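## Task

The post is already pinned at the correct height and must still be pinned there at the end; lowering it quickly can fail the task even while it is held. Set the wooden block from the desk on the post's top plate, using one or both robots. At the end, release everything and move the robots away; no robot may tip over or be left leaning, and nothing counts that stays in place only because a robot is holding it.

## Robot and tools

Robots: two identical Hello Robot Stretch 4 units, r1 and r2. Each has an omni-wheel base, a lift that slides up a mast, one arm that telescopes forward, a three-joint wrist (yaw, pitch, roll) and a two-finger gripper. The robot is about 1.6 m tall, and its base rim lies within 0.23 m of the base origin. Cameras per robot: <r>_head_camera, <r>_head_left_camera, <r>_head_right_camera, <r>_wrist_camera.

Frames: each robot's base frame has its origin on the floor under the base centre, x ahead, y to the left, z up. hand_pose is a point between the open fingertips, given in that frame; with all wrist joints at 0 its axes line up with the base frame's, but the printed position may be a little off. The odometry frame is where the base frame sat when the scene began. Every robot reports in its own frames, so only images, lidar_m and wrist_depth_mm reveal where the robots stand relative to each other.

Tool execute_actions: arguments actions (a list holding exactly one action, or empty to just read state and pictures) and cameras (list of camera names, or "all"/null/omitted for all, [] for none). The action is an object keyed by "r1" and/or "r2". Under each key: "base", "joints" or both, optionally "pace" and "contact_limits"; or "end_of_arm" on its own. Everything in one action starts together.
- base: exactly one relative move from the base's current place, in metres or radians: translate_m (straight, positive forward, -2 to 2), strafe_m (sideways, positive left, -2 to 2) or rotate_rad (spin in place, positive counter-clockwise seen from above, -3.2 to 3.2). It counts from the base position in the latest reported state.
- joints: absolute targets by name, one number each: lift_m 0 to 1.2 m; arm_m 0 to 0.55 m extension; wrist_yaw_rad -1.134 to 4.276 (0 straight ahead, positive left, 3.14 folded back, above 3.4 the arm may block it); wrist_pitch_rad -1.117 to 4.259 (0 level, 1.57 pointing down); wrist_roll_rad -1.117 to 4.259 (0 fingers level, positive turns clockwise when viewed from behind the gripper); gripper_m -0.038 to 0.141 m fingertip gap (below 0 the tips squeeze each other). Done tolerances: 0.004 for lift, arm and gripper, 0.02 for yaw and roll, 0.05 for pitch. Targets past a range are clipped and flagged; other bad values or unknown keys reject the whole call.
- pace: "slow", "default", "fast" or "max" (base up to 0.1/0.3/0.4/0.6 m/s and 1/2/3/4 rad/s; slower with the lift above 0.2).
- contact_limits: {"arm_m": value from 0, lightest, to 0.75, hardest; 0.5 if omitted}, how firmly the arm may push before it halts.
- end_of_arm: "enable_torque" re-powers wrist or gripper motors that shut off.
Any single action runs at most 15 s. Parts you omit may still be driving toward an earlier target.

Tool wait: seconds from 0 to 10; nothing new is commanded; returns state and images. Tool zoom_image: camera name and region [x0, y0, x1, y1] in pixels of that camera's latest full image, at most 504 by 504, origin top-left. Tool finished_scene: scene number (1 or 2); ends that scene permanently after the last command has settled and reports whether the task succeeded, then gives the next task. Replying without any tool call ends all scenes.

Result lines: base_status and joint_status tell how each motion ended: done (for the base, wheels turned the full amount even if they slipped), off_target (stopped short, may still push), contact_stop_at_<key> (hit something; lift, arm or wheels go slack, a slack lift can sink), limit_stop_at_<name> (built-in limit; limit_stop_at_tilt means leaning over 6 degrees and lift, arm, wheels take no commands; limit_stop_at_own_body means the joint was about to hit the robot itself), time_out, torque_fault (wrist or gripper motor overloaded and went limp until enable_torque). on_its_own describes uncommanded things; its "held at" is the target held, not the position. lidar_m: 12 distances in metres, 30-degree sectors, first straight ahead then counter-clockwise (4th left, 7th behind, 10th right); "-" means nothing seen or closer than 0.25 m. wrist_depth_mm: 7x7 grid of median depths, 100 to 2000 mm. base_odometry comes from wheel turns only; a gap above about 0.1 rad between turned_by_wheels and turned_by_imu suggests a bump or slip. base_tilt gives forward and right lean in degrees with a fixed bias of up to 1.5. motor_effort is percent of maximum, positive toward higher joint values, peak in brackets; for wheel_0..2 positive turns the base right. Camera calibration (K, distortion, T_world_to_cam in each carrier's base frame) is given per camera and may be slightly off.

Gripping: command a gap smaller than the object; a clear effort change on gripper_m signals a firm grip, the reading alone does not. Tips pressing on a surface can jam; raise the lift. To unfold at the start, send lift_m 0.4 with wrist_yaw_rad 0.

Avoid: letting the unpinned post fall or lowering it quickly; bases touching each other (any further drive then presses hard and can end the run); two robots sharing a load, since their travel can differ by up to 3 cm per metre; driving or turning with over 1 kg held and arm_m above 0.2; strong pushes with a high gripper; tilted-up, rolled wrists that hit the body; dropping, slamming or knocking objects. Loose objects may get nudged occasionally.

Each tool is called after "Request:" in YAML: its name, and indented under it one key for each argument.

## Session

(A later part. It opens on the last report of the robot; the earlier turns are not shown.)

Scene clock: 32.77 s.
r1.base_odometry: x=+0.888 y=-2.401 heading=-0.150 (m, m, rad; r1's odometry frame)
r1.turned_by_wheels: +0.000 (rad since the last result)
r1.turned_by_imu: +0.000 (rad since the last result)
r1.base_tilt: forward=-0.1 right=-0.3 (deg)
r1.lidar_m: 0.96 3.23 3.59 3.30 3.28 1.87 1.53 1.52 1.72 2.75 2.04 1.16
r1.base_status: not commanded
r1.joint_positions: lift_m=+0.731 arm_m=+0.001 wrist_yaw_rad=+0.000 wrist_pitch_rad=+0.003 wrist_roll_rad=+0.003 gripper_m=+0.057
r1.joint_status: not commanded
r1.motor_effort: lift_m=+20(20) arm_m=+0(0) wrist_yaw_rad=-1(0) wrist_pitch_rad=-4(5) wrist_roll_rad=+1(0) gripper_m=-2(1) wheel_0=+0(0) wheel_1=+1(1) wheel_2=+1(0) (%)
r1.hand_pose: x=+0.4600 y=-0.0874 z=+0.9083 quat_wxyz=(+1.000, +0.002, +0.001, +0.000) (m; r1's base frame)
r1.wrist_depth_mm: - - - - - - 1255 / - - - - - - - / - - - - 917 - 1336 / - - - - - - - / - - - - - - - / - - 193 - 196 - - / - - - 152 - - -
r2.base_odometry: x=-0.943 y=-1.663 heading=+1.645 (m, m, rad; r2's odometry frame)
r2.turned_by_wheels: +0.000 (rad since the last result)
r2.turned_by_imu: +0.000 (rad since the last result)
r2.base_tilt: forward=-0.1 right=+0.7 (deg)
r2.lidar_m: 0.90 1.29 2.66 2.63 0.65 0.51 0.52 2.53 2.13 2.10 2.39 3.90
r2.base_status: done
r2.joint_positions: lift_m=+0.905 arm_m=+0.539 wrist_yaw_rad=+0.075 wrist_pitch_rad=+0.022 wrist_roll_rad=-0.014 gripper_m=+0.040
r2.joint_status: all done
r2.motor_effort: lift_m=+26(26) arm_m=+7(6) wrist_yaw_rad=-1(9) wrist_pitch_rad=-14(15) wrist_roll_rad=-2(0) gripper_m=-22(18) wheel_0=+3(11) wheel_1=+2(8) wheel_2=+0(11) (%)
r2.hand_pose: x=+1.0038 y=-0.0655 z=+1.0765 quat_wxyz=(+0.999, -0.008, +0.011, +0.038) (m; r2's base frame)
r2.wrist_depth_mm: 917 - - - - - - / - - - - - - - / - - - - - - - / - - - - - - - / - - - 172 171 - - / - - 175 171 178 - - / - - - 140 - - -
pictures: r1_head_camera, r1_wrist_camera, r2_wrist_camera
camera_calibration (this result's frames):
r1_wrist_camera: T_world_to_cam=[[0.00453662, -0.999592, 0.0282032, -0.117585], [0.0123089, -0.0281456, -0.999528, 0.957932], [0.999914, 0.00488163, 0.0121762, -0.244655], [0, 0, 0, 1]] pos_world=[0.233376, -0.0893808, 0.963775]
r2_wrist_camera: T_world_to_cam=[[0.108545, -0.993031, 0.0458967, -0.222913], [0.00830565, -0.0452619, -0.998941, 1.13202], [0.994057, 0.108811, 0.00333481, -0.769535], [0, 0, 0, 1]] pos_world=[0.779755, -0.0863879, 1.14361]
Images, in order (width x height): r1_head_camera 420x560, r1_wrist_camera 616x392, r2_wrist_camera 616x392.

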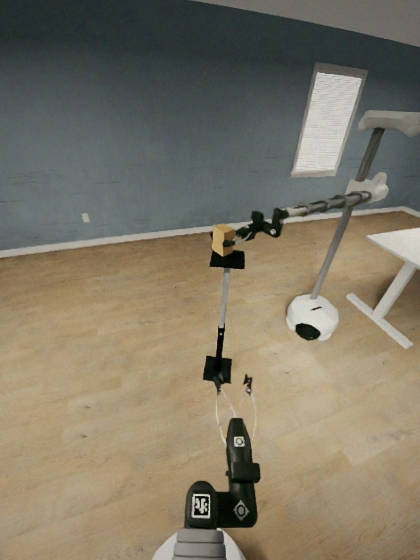

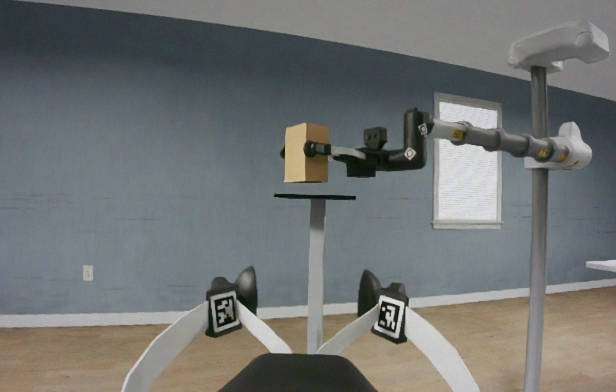

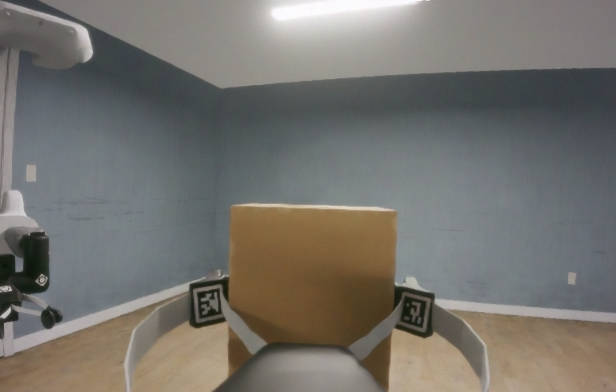

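Request:
execute_actions:
  actions:
    - {"r2":{"joints":{"arm_m":0.508,"wrist_yaw_rad":0.11,"lift_m":0.880},"pace":"slow"}}
  cameras: ["r1_head_camera","r1_wrist_camera"]

Request:
zoom_image:
  camera: "r1_wrist_camera"
  region: [250, 110, 400, 230]

Request:
zoom_image:
  camera: "r1_head_camera"
  region: [170, 190, 310, 310]

Scene clock: 35.03 s.
r1.base_odometry: x=+0.888 y=-2.401 heading=-0.150 (m, m, rad; r1's odometry frame)
r1.turned_by_wheels: +0.000 (rad since the last result)
r1.turned_by_imu: +0.000 (rad since the last result)
r1.base_tilt: forward=-0.2 right=-0.3 (deg)
r1.lidar_m: 0.98 3.22 3.59 3.29 3.28 1.89 1.53 1.50 1.72 2.72 2.03 1.16
r1.base_status: not commanded
r1.joint_positions: lift_m=+0.731 arm_m=+0.001 wrist_yaw_rad=+0.000 wrist_pitch_rad=+0.003 wrist_roll_rad=+0.003 gripper_m=+0.057
r1.joint_status: not commanded
r1.motor_effort: lift_m=+20(20) arm_m=+0(0) wrist_yaw_rad=+0(0) wrist_pitch_rad=-5(4) wrist_roll_rad=+0(1) gripper_m=-4(4) wheel_0=+0(0) wheel_1=+1(1) wheel_2=+1(1) (%)
r1.hand_pose: x=+0.4600 y=-0.0874 z=+0.9083 quat_wxyz=(+1.000, +0.002, +0.001, +0.000) (m; r1's base frame)
r1.wrist_depth_mm: - - - - - - 1255 / - - - - - - - / - - - - - - 1308 / - - - - - - - / - - - - - - - / - - 192 - 196 - - / - - - 152 - - -
r2.base_odometry: x=-0.943 y=-1.663 heading=+1.645 (m, m, rad; r2's odometry frame)
r2.turned_by_wheels: +0.000 (rad since the last result)
r2.turned_by_imu: -0.001 (rad since the last result)
r2.base_tilt: forward=-0.2 right=+0.7 (deg)
r2.lidar_m: 0.91 1.31 2.65 2.64 0.62 0.55 0.53 2.48 2.11 2.11 2.40 3.89
r2.base_status: not commanded
r2.joint_positions: lift_m=+0.880 arm_m=+0.509 wrist_yaw_rad=+0.110 wrist_pitch_rad=+0.022 wrist_roll_rad=-0.014 gripper_m=+0.040
r2.joint_status: all done
r2.motor_effort: lift_m=+15(23) arm_m=-7(5) wrist_yaw_rad=+0(2) wrist_pitch_rad=-16(14) wrist_roll_rad=-2(2) gripper_m=-19(15) wheel_0=+4(3) wheel_1=+2(3) wheel_2=+0(1) (%)
r2.hand_pose: x=+0.9765 y=-0.0552 z=+1.0523 quat_wxyz=(+0.998, -0.008, +0.010, +0.055) (m; r2's base frame)
r2.wrist_depth_mm: 917 - - - - - - / - - - - - - - / - - - - - - - / - - - - - - - / 820 - - 172 171 - - / - - 175 173 178 - - / - - 257 140 - - -
pictures: r1_head_camera, r1_wrist_camera
camera_calibration (this result's frames):
r1_wrist_camera: T_world_to_cam=[[0.00453645, -0.999592, 0.0282034, -0.117585], [0.012309, -0.0281457, -0.999528, 0.957932], [0.999914, 0.00488147, 0.0121763, -0.244655], [0, 0, 0, 1]] pos_world=[0.233376, -0.0893808, 0.963775]
Images, in order (width x height): r1_head_camera 420x560, r1_wrist_camera 616x392.

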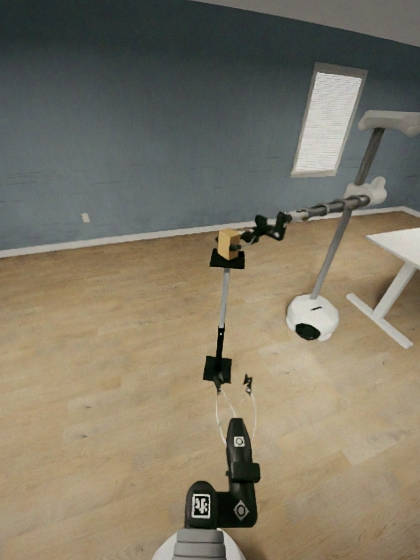

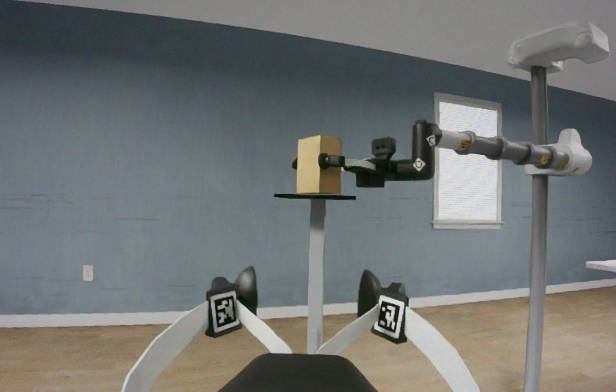

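Region (250, 110, 400, 230) of r1_wrist_camera's 616x392 image, scaled by 3.360; it fills the top 403 rows of this view, and the rest is white.

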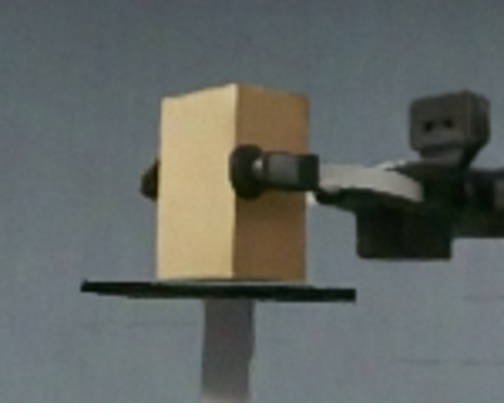

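Region (170, 190, 310, 310) of r1_head_camera's 420x560 image, scaled by 3.600, with more detail than that image has; it fills the top 432 rows of this view, and the rest is white.

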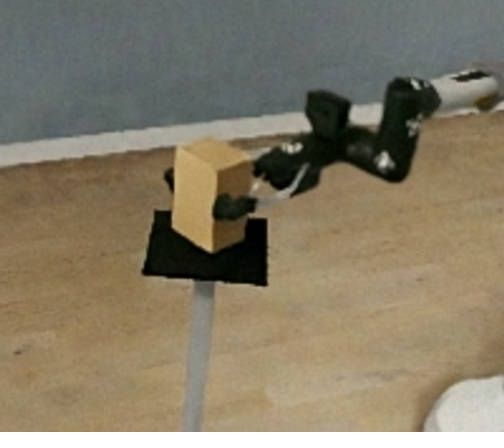

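Request:
execute_actions:
  actions:
    - {"r2":{"joints":{"lift_m":0.874},"pace":"slow"}}
  cameras: []

Scene clock: 36.03 s.
r1.base_odometry: x=+0.888 y=-2.401 heading=-0.150 (m, m, rad; r1's odometry frame)
r1.turned_by_wheels: +0.000 (rad since the last result)
r1.turned_by_imu: +0.000 (rad since the last result)
r1.base_tilt: forward=-0.1 right=-0.4 (deg)
r1.lidar_m: 0.96 3.22 3.60 3.30 3.28 1.91 1.52 1.51 1.71 2.72 2.04 1.17
r1.base_status: not commanded
r1.joint_positions: lift_m=+0.731 arm_m=+0.001 wrist_yaw_rad=+0.000 wrist_pitch_rad=+0.003 wrist_roll_rad=+0.003 gripper_m=+0.057
r1.joint_status: not commanded
r1.motor_effort: lift_m=+20(20) arm_m=+0(0) wrist_yaw_rad=+0(0) wrist_pitch_rad=-5(6) wrist_roll_rad=+1(1) gripper_m=-3(3) wheel_0=+0(0) wheel_1=+1(1) wheel_2=+1(1) (%)
r1.hand_pose: x=+0.4600 y=-0.0874 z=+0.9083 quat_wxyz=(+1.000, +0.002, +0.001, +0.000) (m; r1's base frame)
r1.wrist_depth_mm: - - - - - - 1255 / - - - - - - - / - - - - - - 1397 / - - - - - - 1397 / - - - - - - - / - - 192 - 196 - - / - - - 152 - - -
r2.base_odometry: x=-0.943 y=-1.663 heading=+1.645 (m, m, rad; r2's odometry frame)
r2.turned_by_wheels: +0.000 (rad since the last result)
r2.turned_by_imu: +0.000 (rad since the last result)
r2.base_tilt: forward=-0.3 right=+0.6 (deg)
r2.lidar_m: 0.88 1.31 2.65 2.63 0.63 0.54 0.55 2.52 2.11 2.11 2.39 3.90
r2.base_status: not commanded
r2.joint_positions: lift_m=+0.874 arm_m=+0.509 wrist_yaw_rad=+0.110 wrist_pitch_rad=+0.022 wrist_roll_rad=-0.014 gripper_m=+0.040
r2.joint_status: all done
r2.motor_effort: lift_m=+15(15) arm_m=-7(7) wrist_yaw_rad=+0(0) wrist_pitch_rad=-14(15) wrist_roll_rad=+0(1) gripper_m=-19(18) wheel_0=+4(4) wheel_1=+3(3) wheel_2=+0(0) (%)
r2.hand_pose: x=+0.9765 y=-0.0552 z=+1.0464 quat_wxyz=(+0.998, -0.008, +0.010, +0.055) (m; r2's base frame)
r2.wrist_depth_mm: 931 - - - - - - / - - - - - - - / - - - - - - - / - - - - - - - / 831 - - 172 171 - - / - - 175 172 178 - - / - - 247 140 - - -
pictures: none
No camera images: the call's "cameras" was empty. Leave "cameras" out to get every camera's image.

Request:
execute_actions:
  actions:
    - {"r2":{"joints":{"lift_m":0.872,"gripper_m":0.115}},"r1":{"base":{"translate_m":-0.3},"pace":"fast"}}
  cameras: []

Request:
execute_actions:
  actions:
    - {"r2":{"base":{"translate_m":-0.1},"joints":{"arm_m":0.15},"pace":"max"}}
  cameras: ["r1_head_camera","r2_wrist_camera","r2_head_camera"]

Scene clock: 38.77 s.
r1.base_odometry: x=+0.592 y=-2.356 heading=-0.150 (m, m, rad; r1's odometry frame)
r1.turned_by_wheels: +0.000 (rad since the last result)
r1.turned_by_imu: +0.001 (rad since the last result)
r1.base_tilt: forward=-0.1 right=-0.3 (deg)
r1.lidar_m: 1.26 3.51 3.86 3.19 2.92 1.54 1.26 1.23 1.41 2.27 2.21 1.51
r1.base_status: done
r1.joint_positions: lift_m=+0.731 arm_m=+0.001 wrist_yaw_rad=+0.000 wrist_pitch_rad=+0.003 wrist_roll_rad=+0.003 gripper_m=+0.057
r1.joint_status: not commanded
r1.motor_effort: lift_m=+20(20) arm_m=+0(0) wrist_yaw_rad=+0(0) wrist_pitch_rad=-4(5) wrist_roll_rad=+0(0) gripper_m=-3(2) wheel_0=+1(3) wheel_1=+0(5) wheel_2=+0(9) (%)
r1.hand_pose: x=+0.4600 y=-0.0874 z=+0.9083 quat_wxyz=(+1.000, +0.002, +0.001, +0.000) (m; r1's base frame)
r1.wrist_depth_mm: - - - - - - - / - - - - - - - / - - - - - - - / - - - - - - - / - - - - - - - / - - 192 - 196 - - / - - - 152 - 1708 -
r2.base_odometry: x=-0.943 y=-1.663 heading=+1.645 (m, m, rad; r2's odometry frame)
r2.turned_by_wheels: +0.000 (rad since the last result)
r2.turned_by_imu: -0.001 (rad since the last result)
r2.base_tilt: forward=-0.2 right=+0.7 (deg)
r2.lidar_m: 0.92 1.59 2.62 2.63 0.64 0.55 0.51 2.51 2.13 2.07 2.37 3.90
r2.base_status: not commanded
r2.joint_positions: lift_m=+0.872 arm_m=+0.509 wrist_yaw_rad=+0.110 wrist_pitch_rad=+0.019 wrist_roll_rad=-0.014 gripper_m=+0.115
r2.joint_status: all done
r2.motor_effort: lift_m=+15(15) arm_m=-7(7) wrist_yaw_rad=+2(3) wrist_pitch_rad=-8(15) wrist_roll_rad=-1(1) gripper_m=-1(18) wheel_0=+4(4) wheel_1=+3(3) wheel_2=+0(0) (%)
r2.hand_pose: x=+0.9764 y=-0.0553 z=+1.0452 quat_wxyz=(+0.998, -0.008, +0.009, +0.055) (m; r2's base frame)
r2.wrist_depth_mm: - - - - - - - / - - - - - - - / - - - - - - - / - - - - - - - / - - - 185 - - - / - - 193 184 184 - - / - - 257 122 - - -
pictures: none
No camera images: the call's "cameras" was empty. Leave "cameras" out to get every camera's image.

Scene clock: 40.47 s.
r1.base_odometry: x=+0.592 y=-2.356 heading=-0.150 (m, m, rad; r1's odometry frame)
r1.turned_by_wheels: +0.000 (rad since the last result)
r1.turned_by_imu: +0.000 (rad since the last result)
r1.base_tilt: forward=-0.2 right=-0.4 (deg)
r1.lidar_m: 1.26 3.51 3.88 3.17 2.94 1.54 1.22 1.23 1.40 2.25 2.21 1.61
r1.base_status: not commanded
r1.joint_positions: lift_m=+0.731 arm_m=+0.001 wrist_yaw_rad=+0.000 wrist_pitch_rad=+0.003 wrist_roll_rad=+0.003 gripper_m=+0.057
r1.joint_status: not commanded
r1.motor_effort: lift_m=+20(20) arm_m=+0(0) wrist_yaw_rad=+0(0) wrist_pitch_rad=-6(6) wrist_roll_rad=+0(0) gripper_m=-1(3) wheel_0=+1(1) wheel_1=+0(0) wheel_2=+0(0) (%)
r1.hand_pose: x=+0.4600 y=-0.0874 z=+0.9083 quat_wxyz=(+1.000, +0.002, +0.001, +0.000) (m; r1's base frame)
r1.wrist_depth_mm: - - - - - - - / - - - - - - - / - - - - - - - / - - - - - - - / - - - - - - - / - - 193 - 196 - - / - - - 152 - 1756 -
r2.base_odometry: x=-0.936 y=-1.762 heading=+1.644 (m, m, rad; r2's odometry frame)
r2.turned_by_wheels: -0.001 (rad since the last result)
r2.turned_by_imu: -0.001 (rad since the last result)
r2.base_tilt: forward=-0.1 right=+0.8 (deg)
r2.lidar_m: 0.94 1.68 2.66 2.65 0.54 0.44 0.43 2.48 2.10 2.09 2.37 3.85
r2.base_status: done
r2.joint_positions: lift_m=+0.872 arm_m=+0.151 wrist_yaw_rad=+0.110 wrist_pitch_rad=+0.019 wrist_roll_rad=-0.014 gripper_m=+0.115
r2.joint_status: all done
r2.motor_effort: lift_m=+15(14) arm_m=-7(8) wrist_yaw_rad=+1(0) wrist_pitch_rad=-7(8) wrist_roll_rad=+0(0) gripper_m=+0(1) wheel_0=-5(10) wheel_1=-3(7) wheel_2=-1(12) (%)
r2.hand_pose: x=+0.6184 y=-0.0553 z=+1.0453 quat_wxyz=(+0.998, -0.008, +0.009, +0.055) (m; r2's base frame)
r2.wrist_depth_mm: - - - - - - - / - - - - - - - / - - - - - - - / - - - - - - - / - - - - - - - / - - - - 215 - - / - - - 122 - - -
pictures: r1_head_camera, r2_head_camera, r2_wrist_camera
camera_calibration (this result's frames):
r2_wrist_camera: T_world_to_cam=[[0.142705, -0.988696, 0.0459948, -0.190484], [0.0127884, -0.0446247, -0.998922, 1.10175], [0.989683, 0.143139, 0.00627566, -0.385888], [0, 0, 0, 1]] pos_world=[0.395, -0.0839303, 1.11174]
Images, in order (width x height): r1_head_camera 420x560, r2_head_camera 420x560, r2_wrist_camera 616x392.

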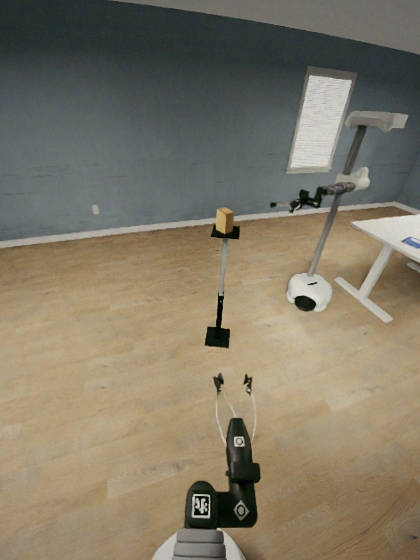

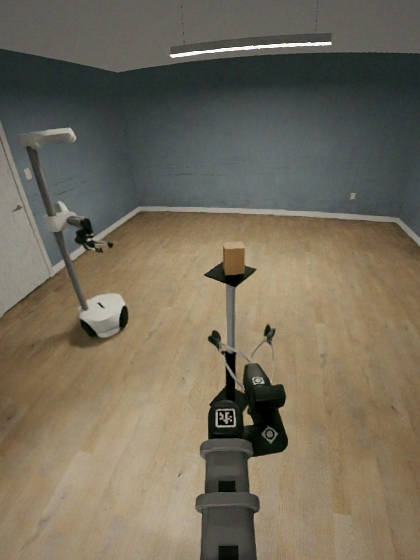

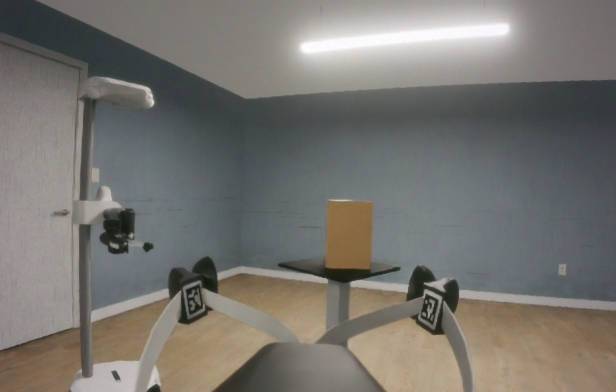

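Request:
finished_scene:
  scene: 2

The scene is finished: the task was done.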